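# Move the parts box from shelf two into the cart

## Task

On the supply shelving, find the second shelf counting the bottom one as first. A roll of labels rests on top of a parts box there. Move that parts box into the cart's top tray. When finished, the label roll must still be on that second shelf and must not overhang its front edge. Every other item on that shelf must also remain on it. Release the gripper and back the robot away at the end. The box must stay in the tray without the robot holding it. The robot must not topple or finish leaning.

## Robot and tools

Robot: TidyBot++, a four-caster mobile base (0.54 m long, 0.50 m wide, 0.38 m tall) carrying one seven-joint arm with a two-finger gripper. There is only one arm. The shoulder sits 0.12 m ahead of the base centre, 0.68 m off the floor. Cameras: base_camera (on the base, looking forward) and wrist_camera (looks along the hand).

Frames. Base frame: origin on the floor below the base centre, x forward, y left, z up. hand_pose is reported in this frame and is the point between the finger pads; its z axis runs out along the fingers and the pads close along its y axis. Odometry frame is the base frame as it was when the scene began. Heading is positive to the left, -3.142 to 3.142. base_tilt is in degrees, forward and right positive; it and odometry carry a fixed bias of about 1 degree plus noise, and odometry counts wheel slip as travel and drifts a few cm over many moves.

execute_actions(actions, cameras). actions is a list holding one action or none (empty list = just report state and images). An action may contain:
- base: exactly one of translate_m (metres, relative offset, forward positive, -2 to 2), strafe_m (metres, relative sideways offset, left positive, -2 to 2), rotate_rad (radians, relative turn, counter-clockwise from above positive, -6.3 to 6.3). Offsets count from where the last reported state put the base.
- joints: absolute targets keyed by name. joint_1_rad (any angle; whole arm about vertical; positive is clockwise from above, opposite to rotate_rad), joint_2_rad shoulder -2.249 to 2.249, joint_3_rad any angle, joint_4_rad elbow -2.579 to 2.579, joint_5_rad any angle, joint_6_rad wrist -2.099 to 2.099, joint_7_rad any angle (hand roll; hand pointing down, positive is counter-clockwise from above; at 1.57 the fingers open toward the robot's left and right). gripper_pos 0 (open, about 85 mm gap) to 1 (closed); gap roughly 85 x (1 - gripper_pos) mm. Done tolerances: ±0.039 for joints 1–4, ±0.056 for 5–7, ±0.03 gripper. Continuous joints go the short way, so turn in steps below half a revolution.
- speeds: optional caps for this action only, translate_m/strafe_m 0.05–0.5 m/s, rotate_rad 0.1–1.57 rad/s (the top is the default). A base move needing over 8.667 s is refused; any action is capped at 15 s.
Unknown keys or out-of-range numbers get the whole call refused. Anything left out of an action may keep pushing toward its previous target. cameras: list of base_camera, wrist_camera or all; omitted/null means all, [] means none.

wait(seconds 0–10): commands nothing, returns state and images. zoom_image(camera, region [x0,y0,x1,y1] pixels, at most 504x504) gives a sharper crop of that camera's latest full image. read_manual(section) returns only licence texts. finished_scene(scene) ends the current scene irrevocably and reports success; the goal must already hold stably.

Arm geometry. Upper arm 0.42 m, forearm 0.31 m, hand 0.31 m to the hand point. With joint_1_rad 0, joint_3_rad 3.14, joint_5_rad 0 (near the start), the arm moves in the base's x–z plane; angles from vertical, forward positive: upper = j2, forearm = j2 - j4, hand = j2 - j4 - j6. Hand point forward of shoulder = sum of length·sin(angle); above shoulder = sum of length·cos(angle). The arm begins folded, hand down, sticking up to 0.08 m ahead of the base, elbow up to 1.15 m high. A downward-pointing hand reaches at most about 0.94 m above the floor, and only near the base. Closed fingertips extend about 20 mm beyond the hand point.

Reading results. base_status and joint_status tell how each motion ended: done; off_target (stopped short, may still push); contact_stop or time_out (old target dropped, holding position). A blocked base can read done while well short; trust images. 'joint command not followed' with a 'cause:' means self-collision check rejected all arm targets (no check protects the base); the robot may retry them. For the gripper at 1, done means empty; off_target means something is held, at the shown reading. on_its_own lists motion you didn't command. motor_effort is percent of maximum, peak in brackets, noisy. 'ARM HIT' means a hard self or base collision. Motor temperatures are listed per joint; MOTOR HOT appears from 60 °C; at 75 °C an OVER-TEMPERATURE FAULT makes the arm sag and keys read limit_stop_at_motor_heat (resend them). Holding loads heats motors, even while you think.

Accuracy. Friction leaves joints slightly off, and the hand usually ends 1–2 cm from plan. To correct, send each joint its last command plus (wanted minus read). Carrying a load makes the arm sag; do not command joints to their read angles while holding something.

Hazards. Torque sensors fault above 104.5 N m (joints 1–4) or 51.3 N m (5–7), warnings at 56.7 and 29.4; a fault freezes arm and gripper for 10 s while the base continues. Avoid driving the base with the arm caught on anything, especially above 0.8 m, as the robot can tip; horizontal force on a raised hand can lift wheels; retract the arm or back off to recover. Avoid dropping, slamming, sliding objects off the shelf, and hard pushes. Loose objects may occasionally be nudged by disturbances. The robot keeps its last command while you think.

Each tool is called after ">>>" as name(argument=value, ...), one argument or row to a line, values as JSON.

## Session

>>> execute_actions(
  actions=[],
)

Scene clock: 0.00 s.
Motor temperatures (°C, as the motors report them): [27 27 24 27 32 36 36]
base_odometry: x=+0.000 y=+0.000 heading=+0.000 (m, m, rad; odometry frame)
base_tilt: forward=-0.9 right=-0.2 (deg)
base_status: not commanded
joint_positions: joint_1_rad=+0.031 joint_2_rad=-0.392 joint_3_rad=+3.137 joint_4_rad=-2.557 joint_5_rad=-0.016 joint_6_rad=-0.906 joint_7_rad=+1.527 gripper_pos=+0.000
joint_status: not commanded
motor_effort: joint_1_rad=+0 joint_2_rad=+0 joint_3_rad=+0 joint_4_rad=+15 joint_5_rad=+0 joint_6_rad=+0 joint_7_rad=+1 (%)
hand_pose: x=+0.2409 y=+0.0018 z=+0.5843 quat_wxyz=(-0.006, +0.999, -0.040, +0.035) (m; base frame)
pictures: base_camera, wrist_camera
Images, in order (width x height): base_camera 644x364, wrist_camera 644x476.

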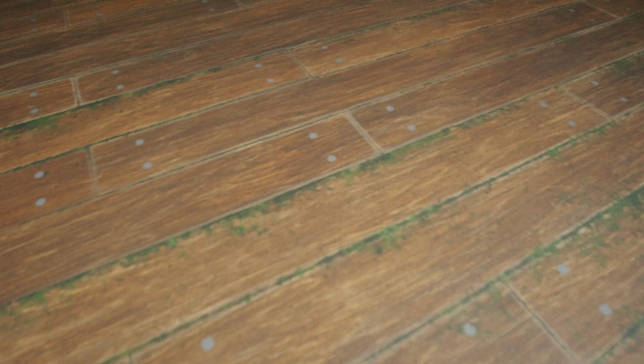

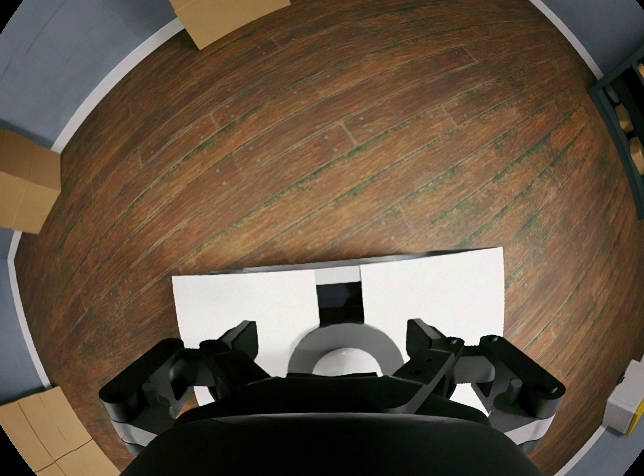

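>>> execute_actions(
  actions=[
    {"base": {"rotate_rad": -1.15}, "joints": {"joint_6_rad": 0.6}},
  ],
  cameras=["wrist_camera"],
)

Scene clock: 2.30 s.
Motor temperatures (°C, as the motors report them): [27 27 24 27 32 36 36]
base_odometry: x=+0.000 y=+0.000 heading=-1.149 (m, m, rad; odometry frame)
base_tilt: forward=-0.9 right=-0.2 (deg)
base_status: done
joint_positions: joint_1_rad=+0.031 joint_2_rad=-0.392 joint_3_rad=+3.137 joint_4_rad=-2.557 joint_5_rad=-0.016 joint_6_rad=+0.587 joint_7_rad=+1.527 gripper_pos=+0.000
joint_status: all done
motor_effort: joint_1_rad=+0(1) joint_2_rad=-5(5) joint_3_rad=+0(1) joint_4_rad=+19(20) joint_5_rad=+0(0) joint_6_rad=+9(9) joint_7_rad=+1(2) (%)
hand_pose: x=+0.5299 y=-0.0120 z=+0.8927 quat_wxyz=(-0.007, +0.709, -0.032, +0.705) (m; base frame)
pictures: wrist_camera
Images, in order (width x height): wrist_camera 644x476.

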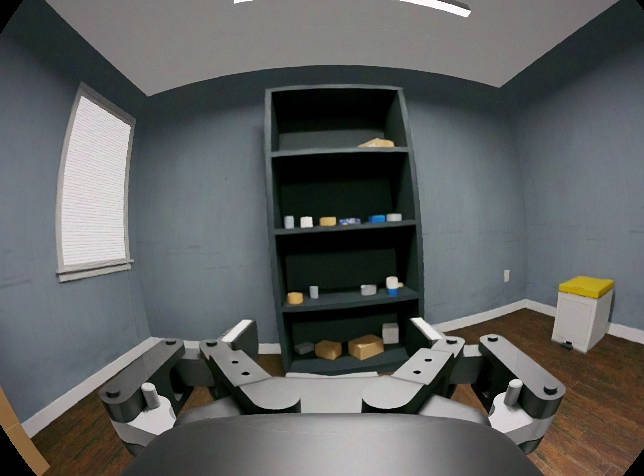

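>>> zoom_image(
  camera="wrist_camera",
  region=[270, 260, 430, 320],
)

Region (270, 260, 430, 320) of wrist_camera's 644x476 image, scaled by 3.150; it fills the top 189 rows of this view, and the rest is white.

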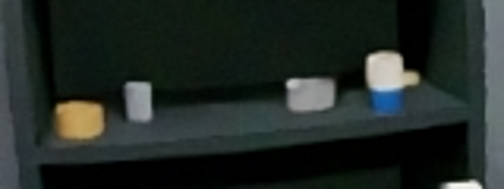

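>>> execute_actions(
  actions=[
    {"base": {"translate_m": 0.8}},
  ],
)

Scene clock: 5.63 s.
Motor temperatures (°C, as the motors report them): [27 27 24 27 32 36 36]
base_odometry: x=+0.327 y=-0.731 heading=-1.150 (m, m, rad; odometry frame)
base_tilt: forward=-0.9 right=-0.2 (deg)
base_status: done
joint_positions: joint_1_rad=+0.031 joint_2_rad=-0.392 joint_3_rad=+3.137 joint_4_rad=-2.557 joint_5_rad=-0.016 joint_6_rad=+0.587 joint_7_rad=+1.527 gripper_pos=+0.000
joint_status: not commanded
motor_effort: joint_1_rad=+0(0) joint_2_rad=-5(8) joint_3_rad=+0(0) joint_4_rad=+19(20) joint_5_rad=+0(0) joint_6_rad=+9(10) joint_7_rad=+1(1) (%)
hand_pose: x=+0.5298 y=-0.0120 z=+0.8929 quat_wxyz=(-0.007, +0.709, -0.032, +0.705) (m; base frame)
pictures: base_camera, wrist_camera
Images, in order (width x height): base_camera 644x364, wrist_camera 644x476.

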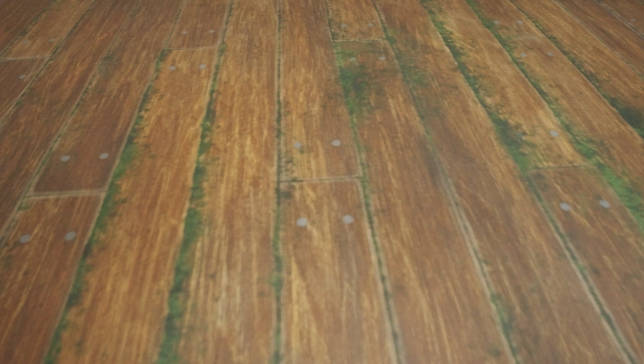

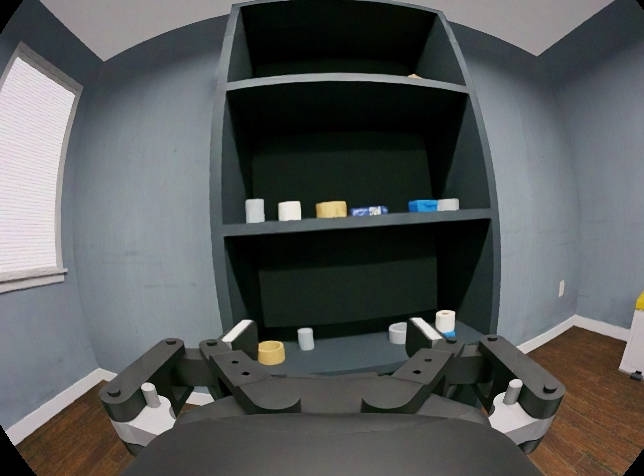

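>>> execute_actions(
  actions=[
    {"base": {"rotate_rad": 0.066}},
  ],
  cameras=["base_camera"],
)

Scene clock: 6.87 s.
Motor temperatures (°C, as the motors report them): [27 27 24 27 32 36 36]
base_odometry: x=+0.327 y=-0.731 heading=-1.084 (m, m, rad; odometry frame)
base_tilt: forward=-0.9 right=-0.2 (deg)
base_status: done
joint_positions: joint_1_rad=+0.030 joint_2_rad=-0.392 joint_3_rad=+3.137 joint_4_rad=-2.557 joint_5_rad=-0.016 joint_6_rad=+0.587 joint_7_rad=+1.527 gripper_pos=+0.000
joint_status: not commanded
motor_effort: joint_1_rad=+0(1) joint_2_rad=-5(6) joint_3_rad=-1(1) joint_4_rad=+20(20) joint_5_rad=+0(0) joint_6_rad=+9(9) joint_7_rad=+1(2) (%)
hand_pose: x=+0.5298 y=-0.0120 z=+0.8929 quat_wxyz=(-0.007, +0.709, -0.032, +0.705) (m; base frame)
pictures: base_camera
Images, in order (width x height): base_camera 644x364.

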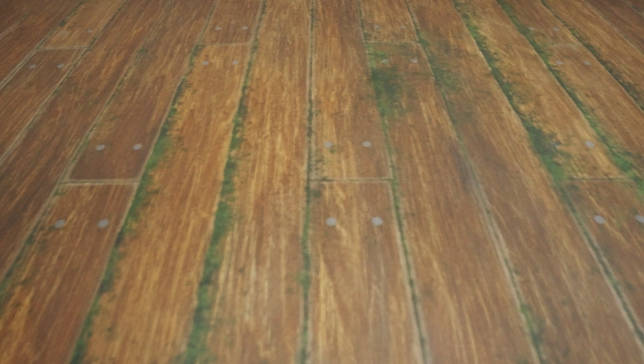

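>>> execute_actions(
  actions=[
    {"base": {"strafe_m": -0.37}, "joints": {"joint_1_rad": 0.0, "joint_2_rad": 1.03, "joint_3_rad": 3.14, "joint_4_rad": -1.68, "joint_5_rad": 0.0, "joint_6_rad": 1.19, "joint_7_rad": 1.57, "gripper_pos": 0.0}},
  ],
)

Scene clock: 9.83 s.
Motor temperatures (°C, as the motors report them): [27 27 24 27 32 36 36]
base_odometry: x=+0.000 y=-0.904 heading=-1.084 (m, m, rad; odometry frame)
base_tilt: forward=-0.9 right=-0.2 (deg)
base_status: done
joint_positions: joint_1_rad=+0.011 joint_2_rad=+1.023 joint_3_rad=+3.137 joint_4_rad=-1.704 joint_5_rad=-0.016 joint_6_rad=+1.154 joint_7_rad=+1.529 gripper_pos=+0.000
joint_status: all done
motor_effort: joint_1_rad=+0(3) joint_2_rad=-46(47) joint_3_rad=-2(3) joint_4_rad=+12(20) joint_5_rad=+0(0) joint_6_rad=+9(10) joint_7_rad=+1(0) (%)
hand_pose: x=+0.9159 y=-0.0098 z=+0.6124 quat_wxyz=(-0.010, +0.707, -0.026, +0.706) (m; base frame)
pictures: base_camera, wrist_camera
Images, in order (width x height): base_camera 644x364, wrist_camera 644x476.

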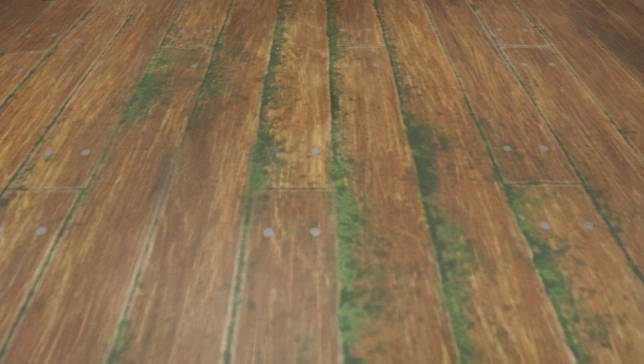

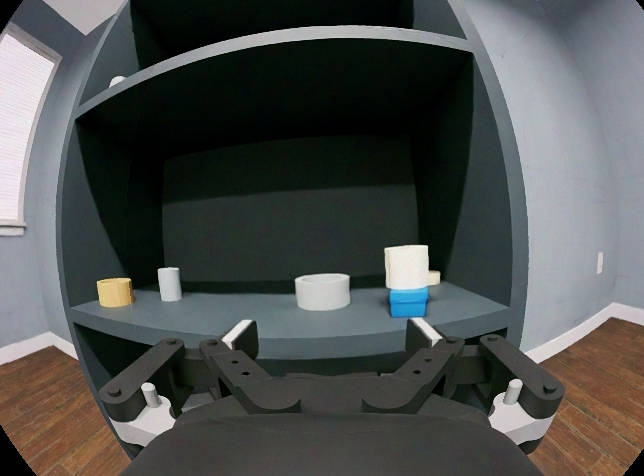

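>>> execute_actions(
  actions=[
    {"base": {"strafe_m": -0.115}, "speeds": {"strafe_m": 0.2}},
  ],
  cameras=["wrist_camera"],
)

Scene clock: 11.70 s.
Motor temperatures (°C, as the motors report them): [27 28 24 27 32 36 36]
base_odometry: x=-0.102 y=-0.958 heading=-1.083 (m, m, rad; odometry frame)
base_tilt: forward=-0.9 right=-0.2 (deg)
base_status: done
joint_positions: joint_1_rad=+0.004 joint_2_rad=+1.023 joint_3_rad=+3.137 joint_4_rad=-1.704 joint_5_rad=-0.016 joint_6_rad=+1.156 joint_7_rad=+1.529 gripper_pos=+0.000
joint_status: not commanded
motor_effort: joint_1_rad=+0(3) joint_2_rad=-45(47) joint_3_rad=-1(3) joint_4_rad=+13(13) joint_5_rad=+0(1) joint_6_rad=+9(10) joint_7_rad=+0(1) (%)
hand_pose: x=+0.9160 y=-0.0043 z=+0.6129 quat_wxyz=(-0.013, +0.707, -0.024, +0.707) (m; base frame)
pictures: wrist_camera
Images, in order (width x height): wrist_camera 644x476.

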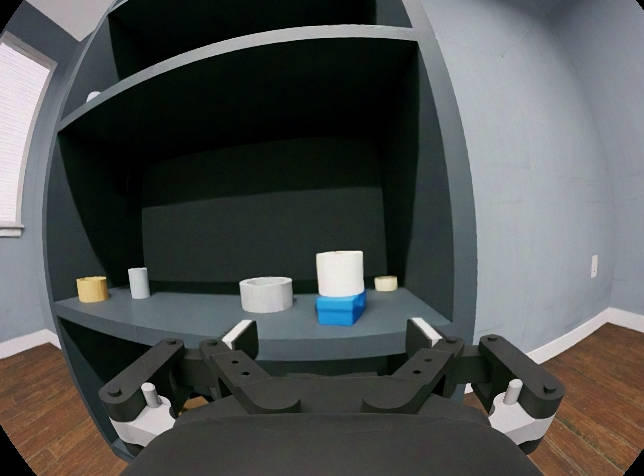

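>>> execute_actions(
  actions=[
    {"base": {"translate_m": 0.2}, "speeds": {"translate_m": 0.2}},
  ],
)

Scene clock: 18.63 s.
Motor temperatures (°C, as the motors report them): [27 28 24 27 32 36 36]
base_odometry: x=-0.008 y=-1.135 heading=-1.084 (m, m, rad; odometry frame)
base_tilt: forward=-0.8 right=-0.2 (deg)
base_status: done
joint_positions: joint_1_rad=+0.004 joint_2_rad=+1.024 joint_3_rad=+3.137 joint_4_rad=-1.699 joint_5_rad=-0.016 joint_6_rad=+1.157 joint_7_rad=+1.529 gripper_pos=+0.000
joint_status: not commanded
motor_effort: joint_1_rad=+0(1) joint_2_rad=-45(50) joint_3_rad=-1(1) joint_4_rad=+13(14) joint_5_rad=+0(0) joint_6_rad=+9(10) joint_7_rad=+2(2) (%)
hand_pose: x=+0.9176 y=-0.0043 z=+0.6155 quat_wxyz=(-0.013, +0.705, -0.024, +0.709) (m; base frame)
pictures: base_camera, wrist_camera
Images, in order (width x height): base_camera 644x364, wrist_camera 644x476.

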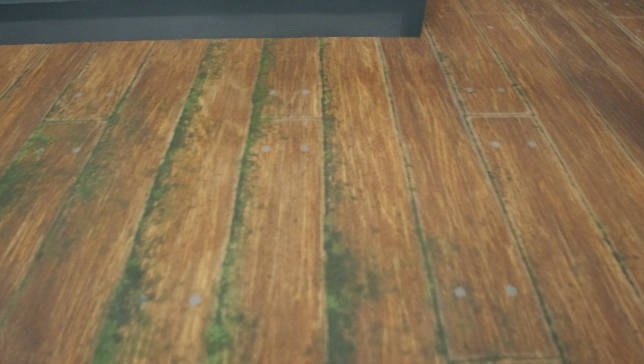

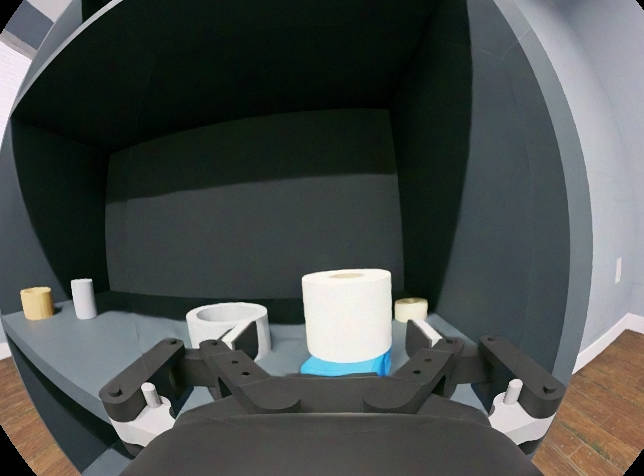

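>>> execute_actions(
  actions=[
    {"base": {"strafe_m": -0.013}, "joints": {"joint_1_rad": 0.0, "joint_2_rad": 1.006, "joint_3_rad": 3.14, "joint_4_rad": -1.68, "joint_5_rad": 0.0, "joint_6_rad": 1.162, "joint_7_rad": 1.57, "gripper_pos": 0.0}, "speeds": {"strafe_m": 0.05}},
  ],
  cameras=["wrist_camera"],
)

Scene clock: 20.37 s.
Motor temperatures (°C, as the motors report them): [27 28 24 27 32 36 36]
base_odometry: x=-0.020 y=-1.141 heading=-1.083 (m, m, rad; odometry frame)
base_tilt: forward=-0.9 right=-0.1 (deg)
base_status: done
joint_positions: joint_1_rad=+0.004 joint_2_rad=+1.016 joint_3_rad=+3.137 joint_4_rad=-1.699 joint_5_rad=-0.016 joint_6_rad=+1.157 joint_7_rad=+1.529 gripper_pos=+0.000
joint_status: all done
motor_effort: joint_1_rad=+0(3) joint_2_rad=-46(48) joint_3_rad=-1(3) joint_4_rad=+13(13) joint_5_rad=+0(0) joint_6_rad=+9(9) joint_7_rad=+1(2) (%)
hand_pose: x=+0.9181 y=-0.0040 z=+0.6220 quat_wxyz=(-0.013, +0.702, -0.024, +0.712) (m; base frame)
pictures: wrist_camera
Images, in order (width x height): wrist_camera 644x476.

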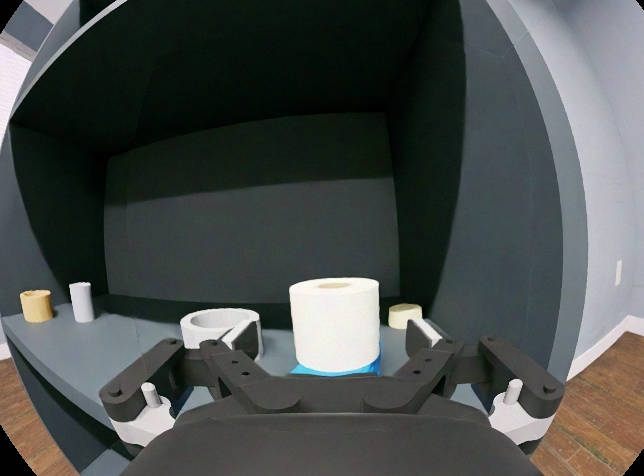

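>>> execute_actions(
  actions=[
    {"base": {"translate_m": 0.05}, "speeds": {"translate_m": 0.05}},
  ],
  cameras=["wrist_camera"],
)

Scene clock: 22.33 s.
Motor temperatures (°C, as the motors report them): [27 28 24 27 32 36 36]
base_odometry: x=+0.003 y=-1.186 heading=-1.084 (m, m, rad; odometry frame)
base_tilt: forward=-0.9 right=-0.2 (deg)
base_status: done
joint_positions: joint_1_rad=+0.003 joint_2_rad=+1.015 joint_3_rad=+3.137 joint_4_rad=-1.698 joint_5_rad=-0.016 joint_6_rad=+1.157 joint_7_rad=+1.529 gripper_pos=+0.000
joint_status: not commanded
motor_effort: joint_1_rad=+0(4) joint_2_rad=-46(47) joint_3_rad=-1(2) joint_4_rad=+12(14) joint_5_rad=+0(1) joint_6_rad=+8(9) joint_7_rad=+1(2) (%)
hand_pose: x=+0.9183 y=-0.0037 z=+0.6226 quat_wxyz=(-0.013, +0.701, -0.024, +0.712) (m; base frame)
pictures: wrist_camera
Images, in order (width x height): wrist_camera 644x476.

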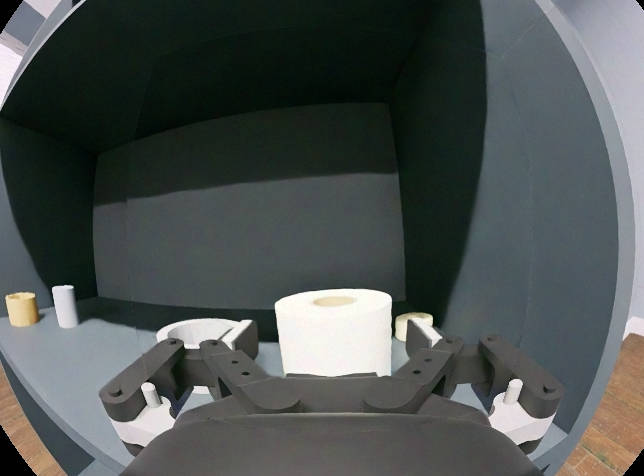

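I'll start by re-reading the current state.

>>> execute_actions(
  actions=[],
)

Scene clock: 23.47 s.
Motor temperatures (°C, as the motors report them): [27 28 24 27 32 36 36]
base_odometry: x=+0.003 y=-1.186 heading=-1.084 (m, m, rad; odometry frame)
base_tilt: forward=-0.9 right=-0.2 (deg)
base_status: done
joint_positions: joint_1_rad=+0.003 joint_2_rad=+1.015 joint_3_rad=+3.137 joint_4_rad=-1.698 joint_5_rad=-0.016 joint_6_rad=+1.157 joint_7_rad=+1.529 gripper_pos=+0.000
joint_status: not commanded
motor_effort: joint_1_rad=+0(4) joint_2_rad=-46(47) joint_3_rad=-2(2) joint_4_rad=+12(14) joint_5_rad=+0(1) joint_6_rad=+10(9) joint_7_rad=+1(2) (%)
hand_pose: x=+0.9183 y=-0.0037 z=+0.6226 quat_wxyz=(-0.013, +0.701, -0.024, +0.712) (m; base frame)
pictures: base_camera, wrist_camera
Images, in order (width x height): base_camera 644x364, wrist_camera 644x476.

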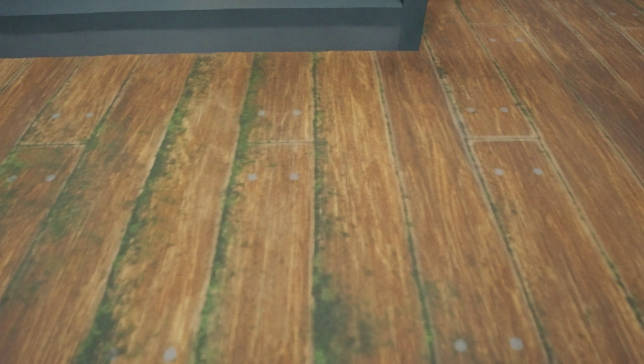

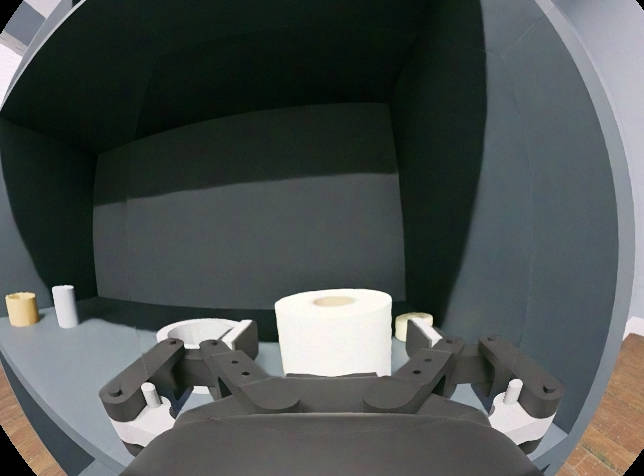

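>>> execute_actions(
  actions=[
    {"base": {"translate_m": 0.035}, "speeds": {"translate_m": 0.1}},
  ],
)

Scene clock: 24.63 s.
Motor temperatures (°C, as the motors report them): [27 28 24 27 32 36 36]
base_odometry: x=+0.020 y=-1.217 heading=-1.084 (m, m, rad; odometry frame)
base_tilt: forward=-0.9 right=-0.2 (deg)
base_status: done
joint_positions: joint_1_rad=+0.003 joint_2_rad=+1.015 joint_3_rad=+3.137 joint_4_rad=-1.697 joint_5_rad=-0.016 joint_6_rad=+1.157 joint_7_rad=+1.529 gripper_pos=+0.000
joint_status: not commanded
motor_effort: joint_1_rad=+0(3) joint_2_rad=-46(47) joint_3_rad=-1(3) joint_4_rad=+13(14) joint_5_rad=+0(1) joint_6_rad=+8(9) joint_7_rad=+1(1) (%)
hand_pose: x=+0.9187 y=-0.0037 z=+0.6233 quat_wxyz=(-0.013, +0.701, -0.024, +0.713) (m; base frame)
pictures: base_camera, wrist_camera
Images, in order (width x height): base_camera 644x364, wrist_camera 644x476.

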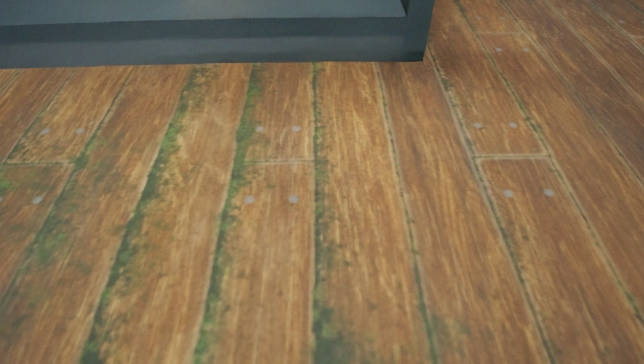

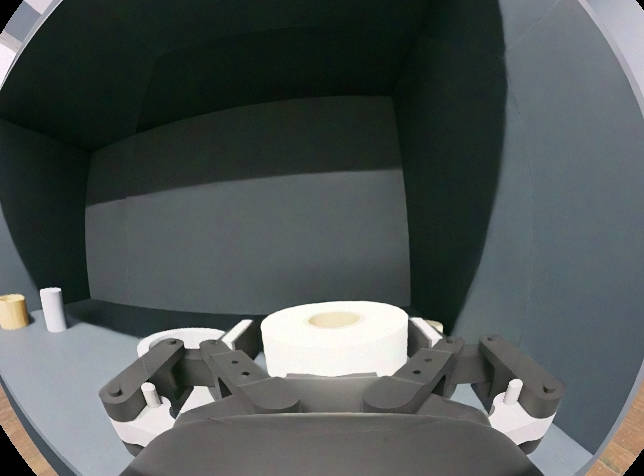

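>>> execute_actions(
  actions=[
    {"base": {"translate_m": 0.01}, "speeds": {"translate_m": 0.05}},
  ],
  cameras=["wrist_camera"],
)

Scene clock: 25.53 s.
Motor temperatures (°C, as the motors report them): [27 28 24 27 32 36 36]
base_odometry: x=+0.024 y=-1.226 heading=-1.085 (m, m, rad; odometry frame)
base_tilt: forward=-0.9 right=-0.2 (deg)
base_status: done
joint_positions: joint_1_rad=+0.003 joint_2_rad=+1.015 joint_3_rad=+3.137 joint_4_rad=-1.696 joint_5_rad=-0.016 joint_6_rad=+1.157 joint_7_rad=+1.529 gripper_pos=+0.000
joint_status: not commanded
motor_effort: joint_1_rad=+0(4) joint_2_rad=-45(48) joint_3_rad=-1(3) joint_4_rad=+13(14) joint_5_rad=+0(1) joint_6_rad=+9(9) joint_7_rad=+1(1) (%)
hand_pose: x=+0.9189 y=-0.0036 z=+0.6237 quat_wxyz=(-0.013, +0.700, -0.024, +0.713) (m; base frame)
pictures: wrist_camera
Images, in order (width x height): wrist_camera 644x476.

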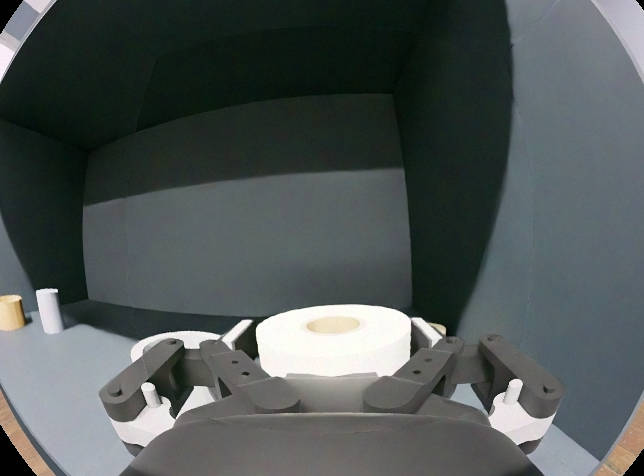

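>>> execute_actions(
  actions=[
    {"joints": {"gripper_pos": 1.0}},
  ],
  cameras=["wrist_camera"],
)

Scene clock: 27.83 s.
Motor temperatures (°C, as the motors report them): [27 28 24 27 32 36 36]
base_odometry: x=+0.024 y=-1.226 heading=-1.085 (m, m, rad; odometry frame)
base_tilt: forward=-0.9 right=-0.2 (deg)
base_status: not commanded
joint_positions: joint_1_rad=+0.003 joint_2_rad=+1.015 joint_3_rad=+3.137 joint_4_rad=-1.696 joint_5_rad=-0.016 joint_6_rad=+1.157 joint_7_rad=+1.530 gripper_pos=+0.235
joint_status: gripper_pos off_target (ended at +0.235, target +1.000)
motor_effort: joint_1_rad=+0(1) joint_2_rad=-46(46) joint_3_rad=-1(1) joint_4_rad=+13(12) joint_5_rad=+0(0) joint_6_rad=+9(9) joint_7_rad=+1(0) (%)
hand_pose: x=+0.9189 y=-0.0036 z=+0.6237 quat_wxyz=(-0.013, +0.700, -0.023, +0.713) (m; base frame)
pictures: wrist_camera
Images, in order (width x height): wrist_camera 644x476.

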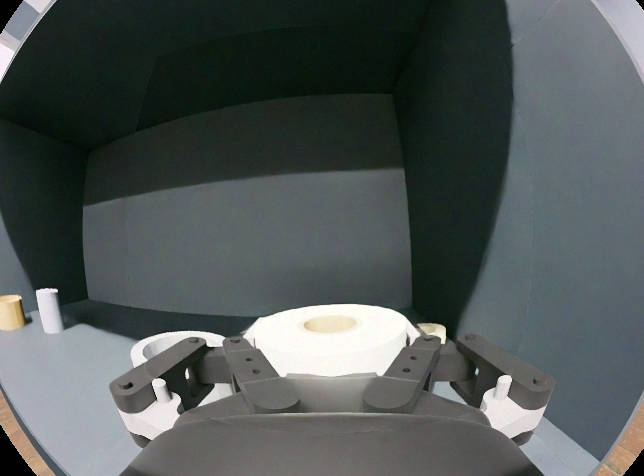

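>>> execute_actions(
  actions=[
    {"joints": {"joint_2_rad": 0.945, "joint_4_rad": -1.70, "joint_6_rad": 1.075}},
  ],
  cameras=["wrist_camera"],
)

Scene clock: 29.23 s.
Motor temperatures (°C, as the motors report them): [27 28 24 27 32 36 36]
base_odometry: x=+0.024 y=-1.226 heading=-1.085 (m, m, rad; odometry frame)
base_tilt: forward=-0.9 right=-0.2 (deg)
base_status: not commanded
joint_positions: joint_1_rad=+0.003 joint_2_rad=+0.968 joint_3_rad=+3.137 joint_4_rad=-1.697 joint_5_rad=-0.016 joint_6_rad=+1.098 joint_7_rad=+1.530 gripper_pos=+0.235
joint_status: all done
motor_effort: joint_1_rad=+0(0) joint_2_rad=-47(50) joint_3_rad=-2(1) joint_4_rad=+14(15) joint_5_rad=+0(0) joint_6_rad=+10(11) joint_7_rad=+1(1) (%)
hand_pose: x=+0.9210 y=-0.0034 z=+0.6421 quat_wxyz=(-0.013, +0.705, -0.023, +0.708) (m; base frame)
pictures: wrist_camera
Images, in order (width x height): wrist_camera 644x476.

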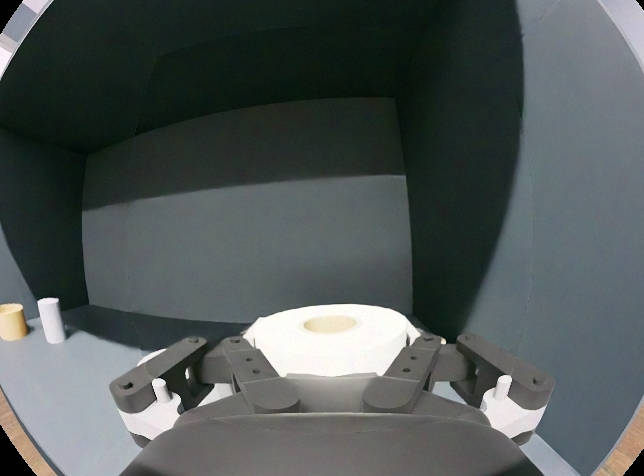

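>>> zoom_image(
  camera="wrist_camera",
  region=[0, 270, 300, 420],
)

Region (0, 270, 300, 420) of wrist_camera's 644x476 image, scaled by 1.680.

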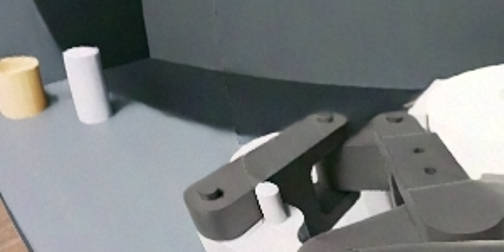

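>>> execute_actions(
  actions=[
    {"base": {"strafe_m": 0.22}, "speeds": {"strafe_m": 0.2}},
  ],
)

Scene clock: 34.87 s.
Motor temperatures (°C, as the motors report them): [27 28 24 27 32 36 36]
base_odometry: x=+0.219 y=-1.124 heading=-1.085 (m, m, rad; odometry frame)
base_tilt: forward=-0.9 right=-0.2 (deg)
base_status: done
joint_positions: joint_1_rad=-0.003 joint_2_rad=+0.968 joint_3_rad=+3.137 joint_4_rad=-1.697 joint_5_rad=-0.016 joint_6_rad=+1.098 joint_7_rad=+1.530 gripper_pos=+0.235
joint_status: not commanded
motor_effort: joint_1_rad=-1(4) joint_2_rad=-48(48) joint_3_rad=-1(3) joint_4_rad=+14(15) joint_5_rad=+0(0) joint_6_rad=+11(11) joint_7_rad=+1(1) (%)
hand_pose: x=+0.9210 y=+0.0012 z=+0.6421 quat_wxyz=(-0.015, +0.706, -0.021, +0.708) (m; base frame)
pictures: base_camera, wrist_camera
Images, in order (width x height): base_camera 644x364, wrist_camera 644x476.

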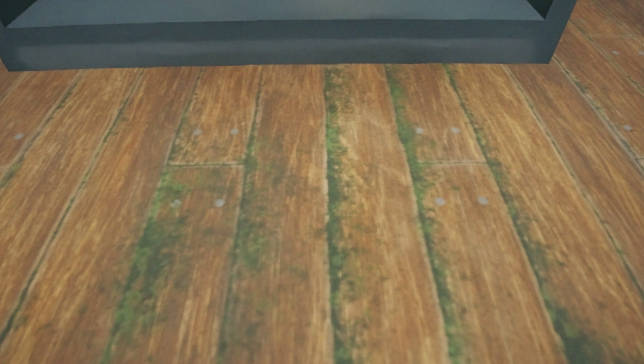

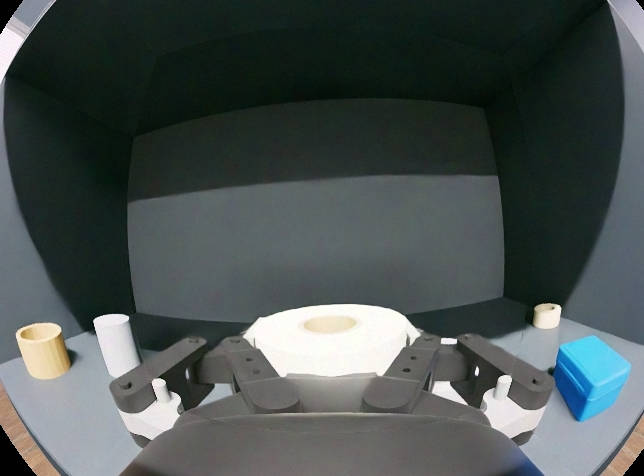

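>>> execute_actions(
  actions=[
    {"base": {"strafe_m": 0.07}, "speeds": {"strafe_m": 0.1}},
  ],
  cameras=["wrist_camera"],
)

Scene clock: 37.60 s.
Motor temperatures (°C, as the motors report them): [27 28 24 27 32 36 36]
base_odometry: x=+0.281 y=-1.091 heading=-1.085 (m, m, rad; odometry frame)
base_tilt: forward=-0.9 right=-0.2 (deg)
base_status: done
joint_positions: joint_1_rad=-0.003 joint_2_rad=+0.968 joint_3_rad=+3.137 joint_4_rad=-1.697 joint_5_rad=-0.016 joint_6_rad=+1.098 joint_7_rad=+1.530 gripper_pos=+0.235
joint_status: not commanded
motor_effort: joint_1_rad=+0(3) joint_2_rad=-49(51) joint_3_rad=-1(3) joint_4_rad=+15(16) joint_5_rad=+0(1) joint_6_rad=+11(11) joint_7_rad=+0(1) (%)
hand_pose: x=+0.9211 y=+0.0014 z=+0.6422 quat_wxyz=(-0.015, +0.706, -0.021, +0.708) (m; base frame)
pictures: wrist_camera
Images, in order (width x height): wrist_camera 644x476.

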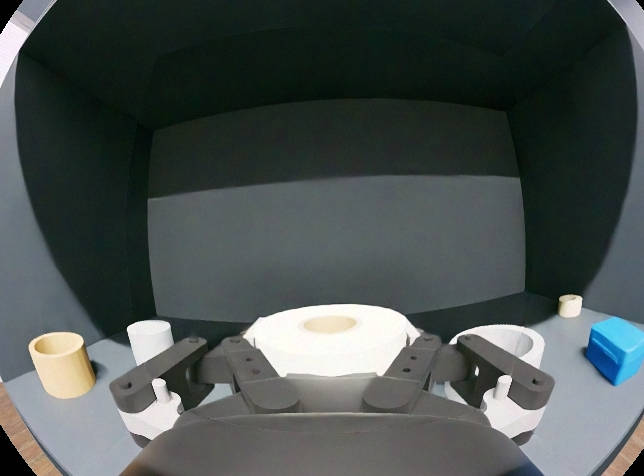

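>>> execute_actions(
  actions=[
    {"base": {"translate_m": 0.03}, "joints": {"joint_2_rad": 1.09, "joint_4_rad": -1.70, "joint_6_rad": 1.23}, "speeds": {"translate_m": 0.1}},
  ],
  cameras=["wrist_camera"],
)

Scene clock: 39.93 s.
Motor temperatures (°C, as the motors report them): [27 29 24 27 32 36 36]
base_odometry: x=+0.296 y=-1.117 heading=-1.085 (m, m, rad; odometry frame)
base_tilt: forward=-0.8 right=-0.2 (deg)
base_status: done
joint_positions: joint_1_rad=-0.003 joint_2_rad=+1.082 joint_3_rad=+3.137 joint_4_rad=-1.697 joint_5_rad=-0.016 joint_6_rad=+1.203 joint_7_rad=+1.530 gripper_pos=+0.235
joint_status: all done
motor_effort: joint_1_rad=+0(2) joint_2_rad=-45(50) joint_3_rad=-1(2) joint_4_rad=+11(17) joint_5_rad=+0(0) joint_6_rad=+7(10) joint_7_rad=+1(1) (%)
hand_pose: x=+0.9132 y=+0.0011 z=+0.5839 quat_wxyz=(-0.014, +0.709, -0.021, +0.705) (m; base frame)
pictures: wrist_camera
Images, in order (width x height): wrist_camera 644x476.

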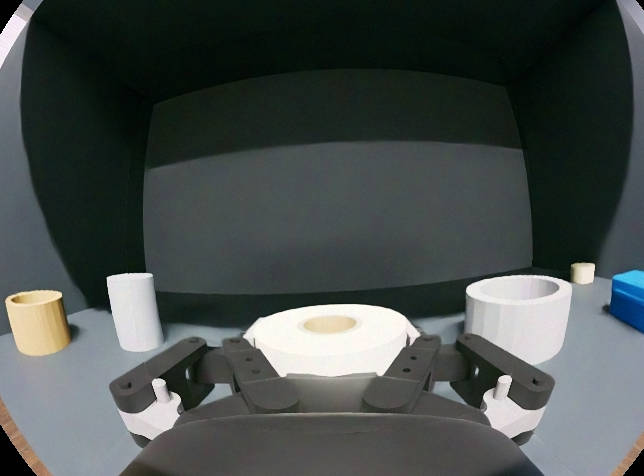

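>>> execute_actions(
  actions=[
    {"joints": {"joint_2_rad": 1.108, "joint_4_rad": -1.70, "joint_6_rad": 1.25}},
  ],
  cameras=["wrist_camera"],
)

Scene clock: 40.80 s.
Motor temperatures (°C, as the motors report them): [27 29 24 27 32 36 36]
base_odometry: x=+0.296 y=-1.117 heading=-1.085 (m, m, rad; odometry frame)
base_tilt: forward=-0.9 right=-0.2 (deg)
base_status: not commanded
joint_positions: joint_1_rad=-0.003 joint_2_rad=+1.090 joint_3_rad=+3.137 joint_4_rad=-1.697 joint_5_rad=-0.016 joint_6_rad=+1.223 joint_7_rad=+1.530 gripper_pos=+0.235
joint_status: all done
motor_effort: joint_1_rad=+0(0) joint_2_rad=-45(47) joint_3_rad=-2(2) joint_4_rad=+11(11) joint_5_rad=+0(0) joint_6_rad=+8(9) joint_7_rad=+1(1) (%)
hand_pose: x=+0.9124 y=+0.0010 z=+0.5838 quat_wxyz=(-0.014, +0.704, -0.021, +0.709) (m; base frame)
pictures: wrist_camera
Images, in order (width x height): wrist_camera 644x476.

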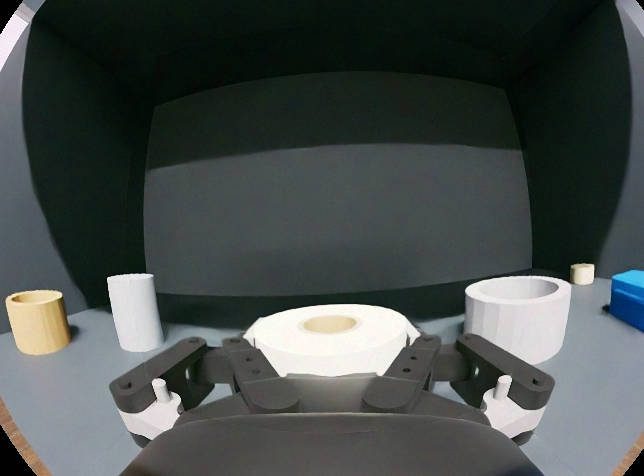

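>>> execute_actions(
  actions=[
    {"joints": {"joint_2_rad": 1.128, "joint_4_rad": -1.70, "joint_6_rad": 1.268}},
  ],
  cameras=["wrist_camera"],
)

Scene clock: 41.63 s.
Motor temperatures (°C, as the motors report them): [27 29 24 27 32 36 36]
base_odometry: x=+0.296 y=-1.117 heading=-1.085 (m, m, rad; odometry frame)
base_tilt: forward=-0.9 right=-0.2 (deg)
base_status: not commanded
joint_positions: joint_1_rad=-0.003 joint_2_rad=+1.098 joint_3_rad=+3.137 joint_4_rad=-1.697 joint_5_rad=-0.016 joint_6_rad=+1.244 joint_7_rad=+1.530 gripper_pos=+0.235
joint_status: all done
motor_effort: joint_1_rad=+0(0) joint_2_rad=-44(46) joint_3_rad=-1(3) joint_4_rad=+10(12) joint_5_rad=+0(0) joint_6_rad=+8(8) joint_7_rad=+1(1) (%)
hand_pose: x=+0.9115 y=+0.0009 z=+0.5837 quat_wxyz=(-0.014, +0.700, -0.021, +0.714) (m; base frame)
pictures: wrist_camera
Images, in order (width x height): wrist_camera 644x476.

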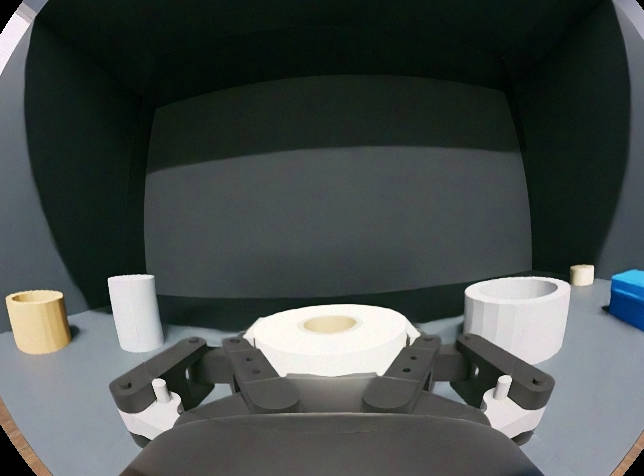

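>>> execute_actions(
  actions=[
    {"joints": {"gripper_pos": 0.0, "joint_2_rad": 1.10, "joint_6_rad": 1.24}},
  ],
  cameras=["wrist_camera"],
)

Scene clock: 43.33 s.
Motor temperatures (°C, as the motors report them): [27 29 24 27 32 36 36]
base_odometry: x=+0.296 y=-1.117 heading=-1.085 (m, m, rad; odometry frame)
base_tilt: forward=-0.9 right=-0.2 (deg)
base_status: not commanded
joint_positions: joint_1_rad=-0.003 joint_2_rad=+1.098 joint_3_rad=+3.137 joint_4_rad=-1.697 joint_5_rad=-0.016 joint_6_rad=+1.244 joint_7_rad=+1.530 gripper_pos=+0.000
joint_status: all done
motor_effort: joint_1_rad=+0(0) joint_2_rad=-46(47) joint_3_rad=+0(1) joint_4_rad=+12(12) joint_5_rad=+0(0) joint_6_rad=+9(10) joint_7_rad=+1(2) (%)
hand_pose: x=+0.9115 y=+0.0009 z=+0.5839 quat_wxyz=(-0.014, +0.700, -0.021, +0.714) (m; base frame)
pictures: wrist_camera
Images, in order (width x height): wrist_camera 644x476.

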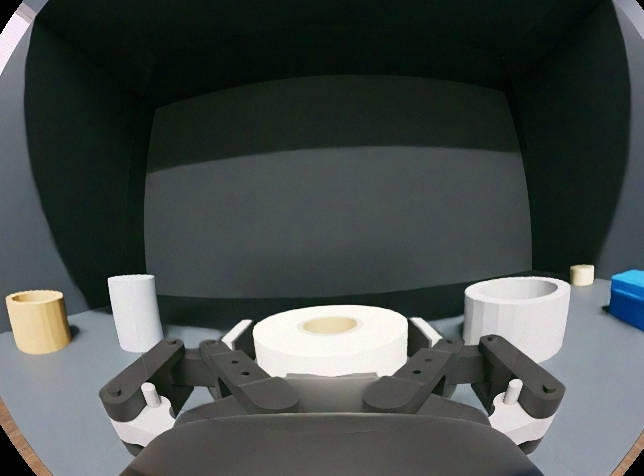

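Gripper is open. Zooming in on the roll to check it before backing out.

>>> zoom_image(
  camera="wrist_camera",
  region=[180, 280, 480, 440],
)

Region (180, 280, 480, 440) of wrist_camera's 644x476 image, scaled by 1.680; it fills the top 269 rows of this view, and the rest is white.

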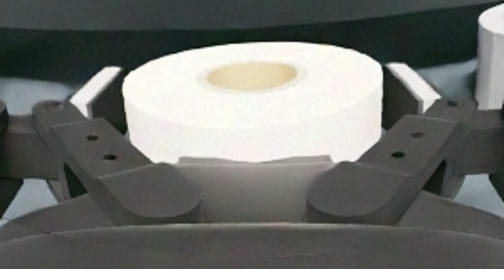

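The roll is upright between the open fingers, with both pads clear of it. I'll back straight out with the arm held still, then check the roll again from farther away.

>>> execute_actions(
  actions=[
    {"base": {"translate_m": -0.16}, "speeds": {"translate_m": 0.2}},
  ],
)

Scene clock: 45.53 s.
Motor temperatures (°C, as the motors report them): [27 29 24 27 32 36 36]
base_odometry: x=+0.221 y=-0.976 heading=-1.085 (m, m, rad; odometry frame)
base_tilt: forward=-0.9 right=-0.2 (deg)
base_status: done
joint_positions: joint_1_rad=-0.002 joint_2_rad=+1.098 joint_3_rad=+3.137 joint_4_rad=-1.697 joint_5_rad=-0.016 joint_6_rad=+1.244 joint_7_rad=+1.530 gripper_pos=+0.000
joint_status: not commanded
motor_effort: joint_1_rad=+0(4) joint_2_rad=-46(49) joint_3_rad=-1(3) joint_4_rad=+11(13) joint_5_rad=+0(1) joint_6_rad=+9(10) joint_7_rad=+1(1) (%)
hand_pose: x=+0.9115 y=+0.0002 z=+0.5839 quat_wxyz=(-0.014, +0.700, -0.021, +0.714) (m; base frame)
pictures: base_camera, wrist_camera
Images, in order (width x height): base_camera 644x364, wrist_camera 644x476.

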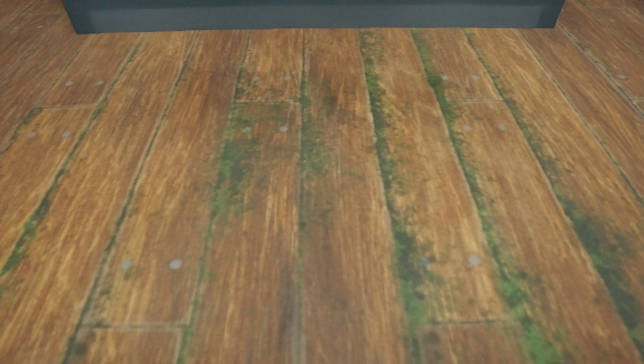

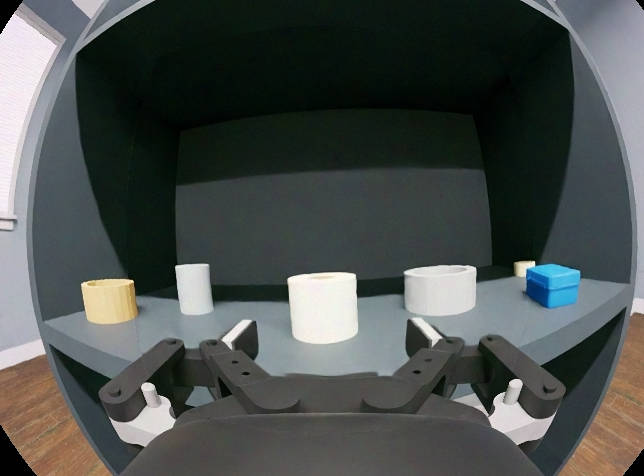

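The roll is standing upright on shelf 2, between the gray cylinder and the gray ring, and the other items haven't moved. The box comes next, so I'm zooming in to see how it's turned.

>>> zoom_image(
  camera="wrist_camera",
  region=[440, 220, 644, 360],
)

Region (440, 220, 644, 360) of wrist_camera's 644x476 image, scaled by 2.471; it fills the top 346 rows of this view, and the rest is white.

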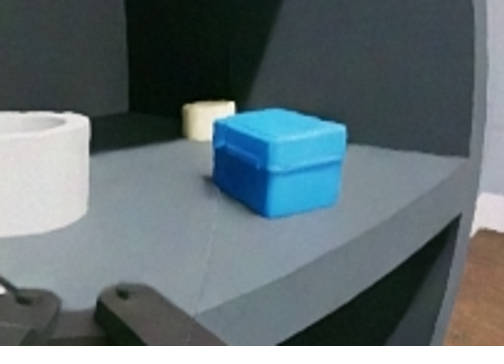

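The zoom shows the box turned roughly 15–20°, with its front face toward my left. The base is already about 0.29 m left of the box's line. So instead of strafing back, I'll rotate about 0.3 rad clockwise and approach along the box's long axis. That leaves more clearance between the fingers than a straight approach would. At the same time I'll move the arm to the pitched box-grasp pose, which stays outside the shelf here.

>>> execute_actions(
  actions=[
    {"base": {"rotate_rad": -0.30}, "joints": {"joint_2_rad": 0.858, "joint_4_rad": -1.69, "joint_6_rad": 0.57, "gripper_pos": 0.0}},
  ],
)

Scene clock: 49.03 s.
Motor temperatures (°C, as the motors report them): [27 29 24 27 32 36 36]
base_odometry: x=+0.221 y=-0.976 heading=-1.385 (m, m, rad; odometry frame)
base_tilt: forward=-0.9 right=-0.2 (deg)
base_status: done
joint_positions: joint_1_rad=-0.001 joint_2_rad=+0.860 joint_3_rad=+3.144 joint_4_rad=-1.697 joint_5_rad=-0.016 joint_6_rad=+0.602 joint_7_rad=+1.530 gripper_pos=+0.000
joint_status: all done
motor_effort: joint_1_rad=+0(8) joint_2_rad=-44(48) joint_3_rad=-1(6) joint_4_rad=+14(14) joint_5_rad=+0(1) joint_6_rad=+8(9) joint_7_rad=+2(1) (%)
hand_pose: x=+0.9000 y=-0.0021 z=+0.5777 quat_wxyz=(-0.011, +0.829, -0.025, +0.559) (m; base frame)
pictures: base_camera, wrist_camera
Images, in order (width x height): base_camera 644x364, wrist_camera 644x476.

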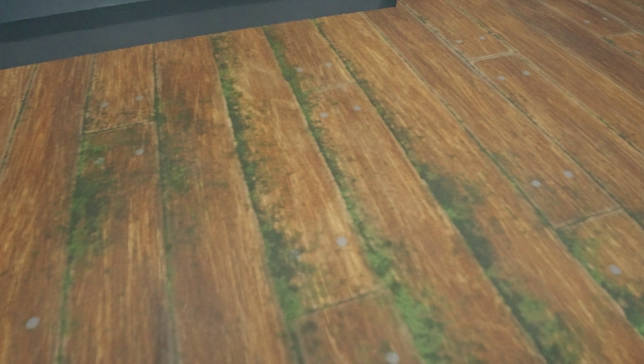

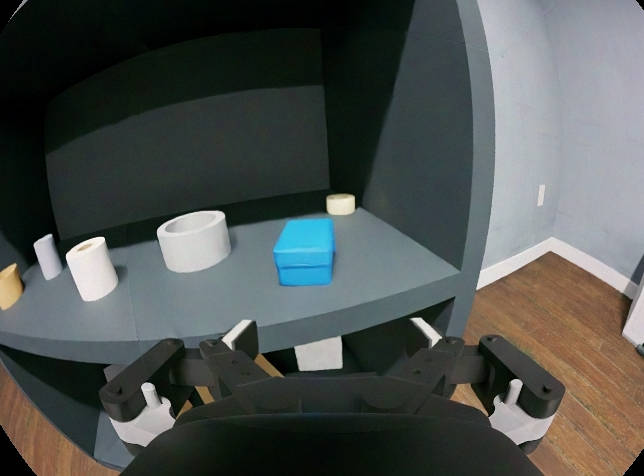

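After the rotation the box is almost face-on, which supports the yaw estimate. It sits a little left of the gripper's centre line. I'm zooming in to check the alignment and the sideways offset.

>>> zoom_image(
  camera="wrist_camera",
  region=[200, 170, 460, 380],
)

Region (200, 170, 460, 380) of wrist_camera's 644x476 image, scaled by 1.938; it fills the top 407 rows of this view, and the rest is white.

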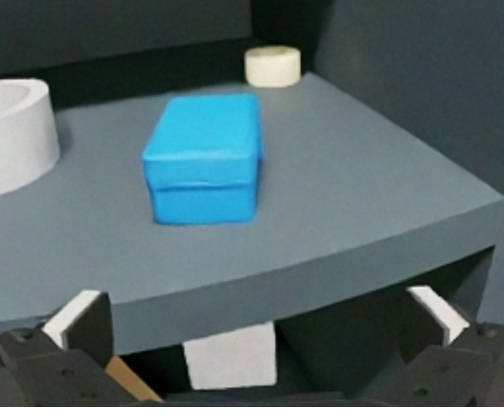

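The top face's perspective shows the box is within a few degrees of the hand's axis. It is about 25 px left of the gripper centre, at roughly 0.275 m, which works out to about 2 cm. I'll strafe left 2.3 cm and lower the hand slightly to the height that worked in scene 1 (pinch z about 0.566).

>>> execute_actions(
  actions=[
    {"base": {"strafe_m": 0.023}, "joints": {"joint_2_rad": 0.872, "joint_4_rad": -1.69, "joint_6_rad": 0.575}, "speeds": {"strafe_m": 0.05}},
  ],
  cameras=["wrist_camera"],
)

Scene clock: 51.53 s.
Motor temperatures (°C, as the motors report them): [27 29 24 27 32 36 36]
base_odometry: x=+0.244 y=-0.971 heading=-1.386 (m, m, rad; odometry frame)
base_tilt: forward=-0.9 right=-0.2 (deg)
base_status: done
joint_positions: joint_1_rad=+0.000 joint_2_rad=+0.863 joint_3_rad=+3.144 joint_4_rad=-1.697 joint_5_rad=-0.016 joint_6_rad=+0.602 joint_7_rad=+1.530 gripper_pos=+0.000
joint_status: all done
motor_effort: joint_1_rad=+1(3) joint_2_rad=-44(46) joint_3_rad=-2(2) joint_4_rad=+15(15) joint_5_rad=+0(0) joint_6_rad=+9(9) joint_7_rad=+1(1) (%)
hand_pose: x=+0.8996 y=-0.0027 z=+0.5753 quat_wxyz=(-0.010, +0.829, -0.025, +0.558) (m; base frame)
pictures: wrist_camera
Images, in order (width x height): wrist_camera 644x476.

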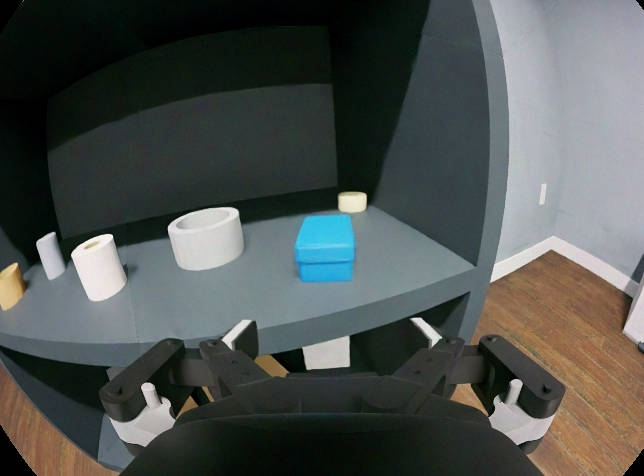

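The box is now centred to within about 4 mm. j2 is sticking: it reads 0.863 with 0.872 commanded. I'll apply the friction correction to it while driving the first 0.10 m of the approach.

>>> execute_actions(
  actions=[
    {"base": {"translate_m": 0.10}, "joints": {"joint_2_rad": 0.884, "joint_4_rad": -1.69, "joint_6_rad": 0.585}, "speeds": {"translate_m": 0.1}},
  ],
  cameras=["wrist_camera"],
)

Scene clock: 53.70 s.
Motor temperatures (°C, as the motors report them): [27 29 24 27 32 36 36]
base_odometry: x=+0.262 y=-1.070 heading=-1.385 (m, m, rad; odometry frame)
base_tilt: forward=-0.9 right=-0.2 (deg)
base_status: done
joint_positions: joint_1_rad=+0.000 joint_2_rad=+0.870 joint_3_rad=+3.144 joint_4_rad=-1.697 joint_5_rad=-0.016 joint_6_rad=+0.602 joint_7_rad=+1.530 gripper_pos=+0.000
joint_status: all done
motor_effort: joint_1_rad=+0(3) joint_2_rad=-44(46) joint_3_rad=-1(3) joint_4_rad=+15(17) joint_5_rad=+0(0) joint_6_rad=+8(9) joint_7_rad=+1(1) (%)
hand_pose: x=+0.8989 y=-0.0027 z=+0.5698 quat_wxyz=(-0.010, +0.831, -0.025, +0.555) (m; base frame)
pictures: wrist_camera
Images, in order (width x height): wrist_camera 644x476.

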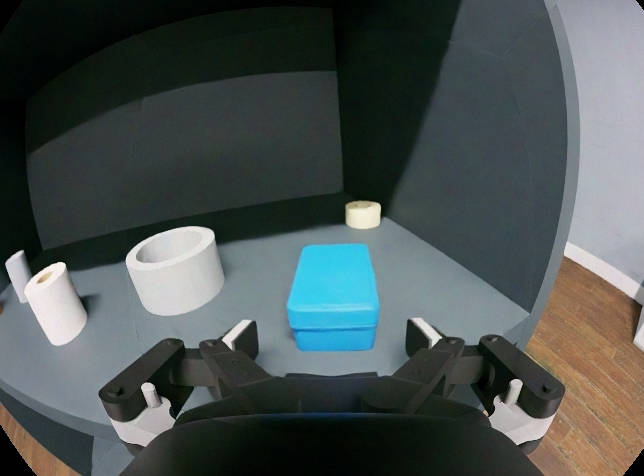

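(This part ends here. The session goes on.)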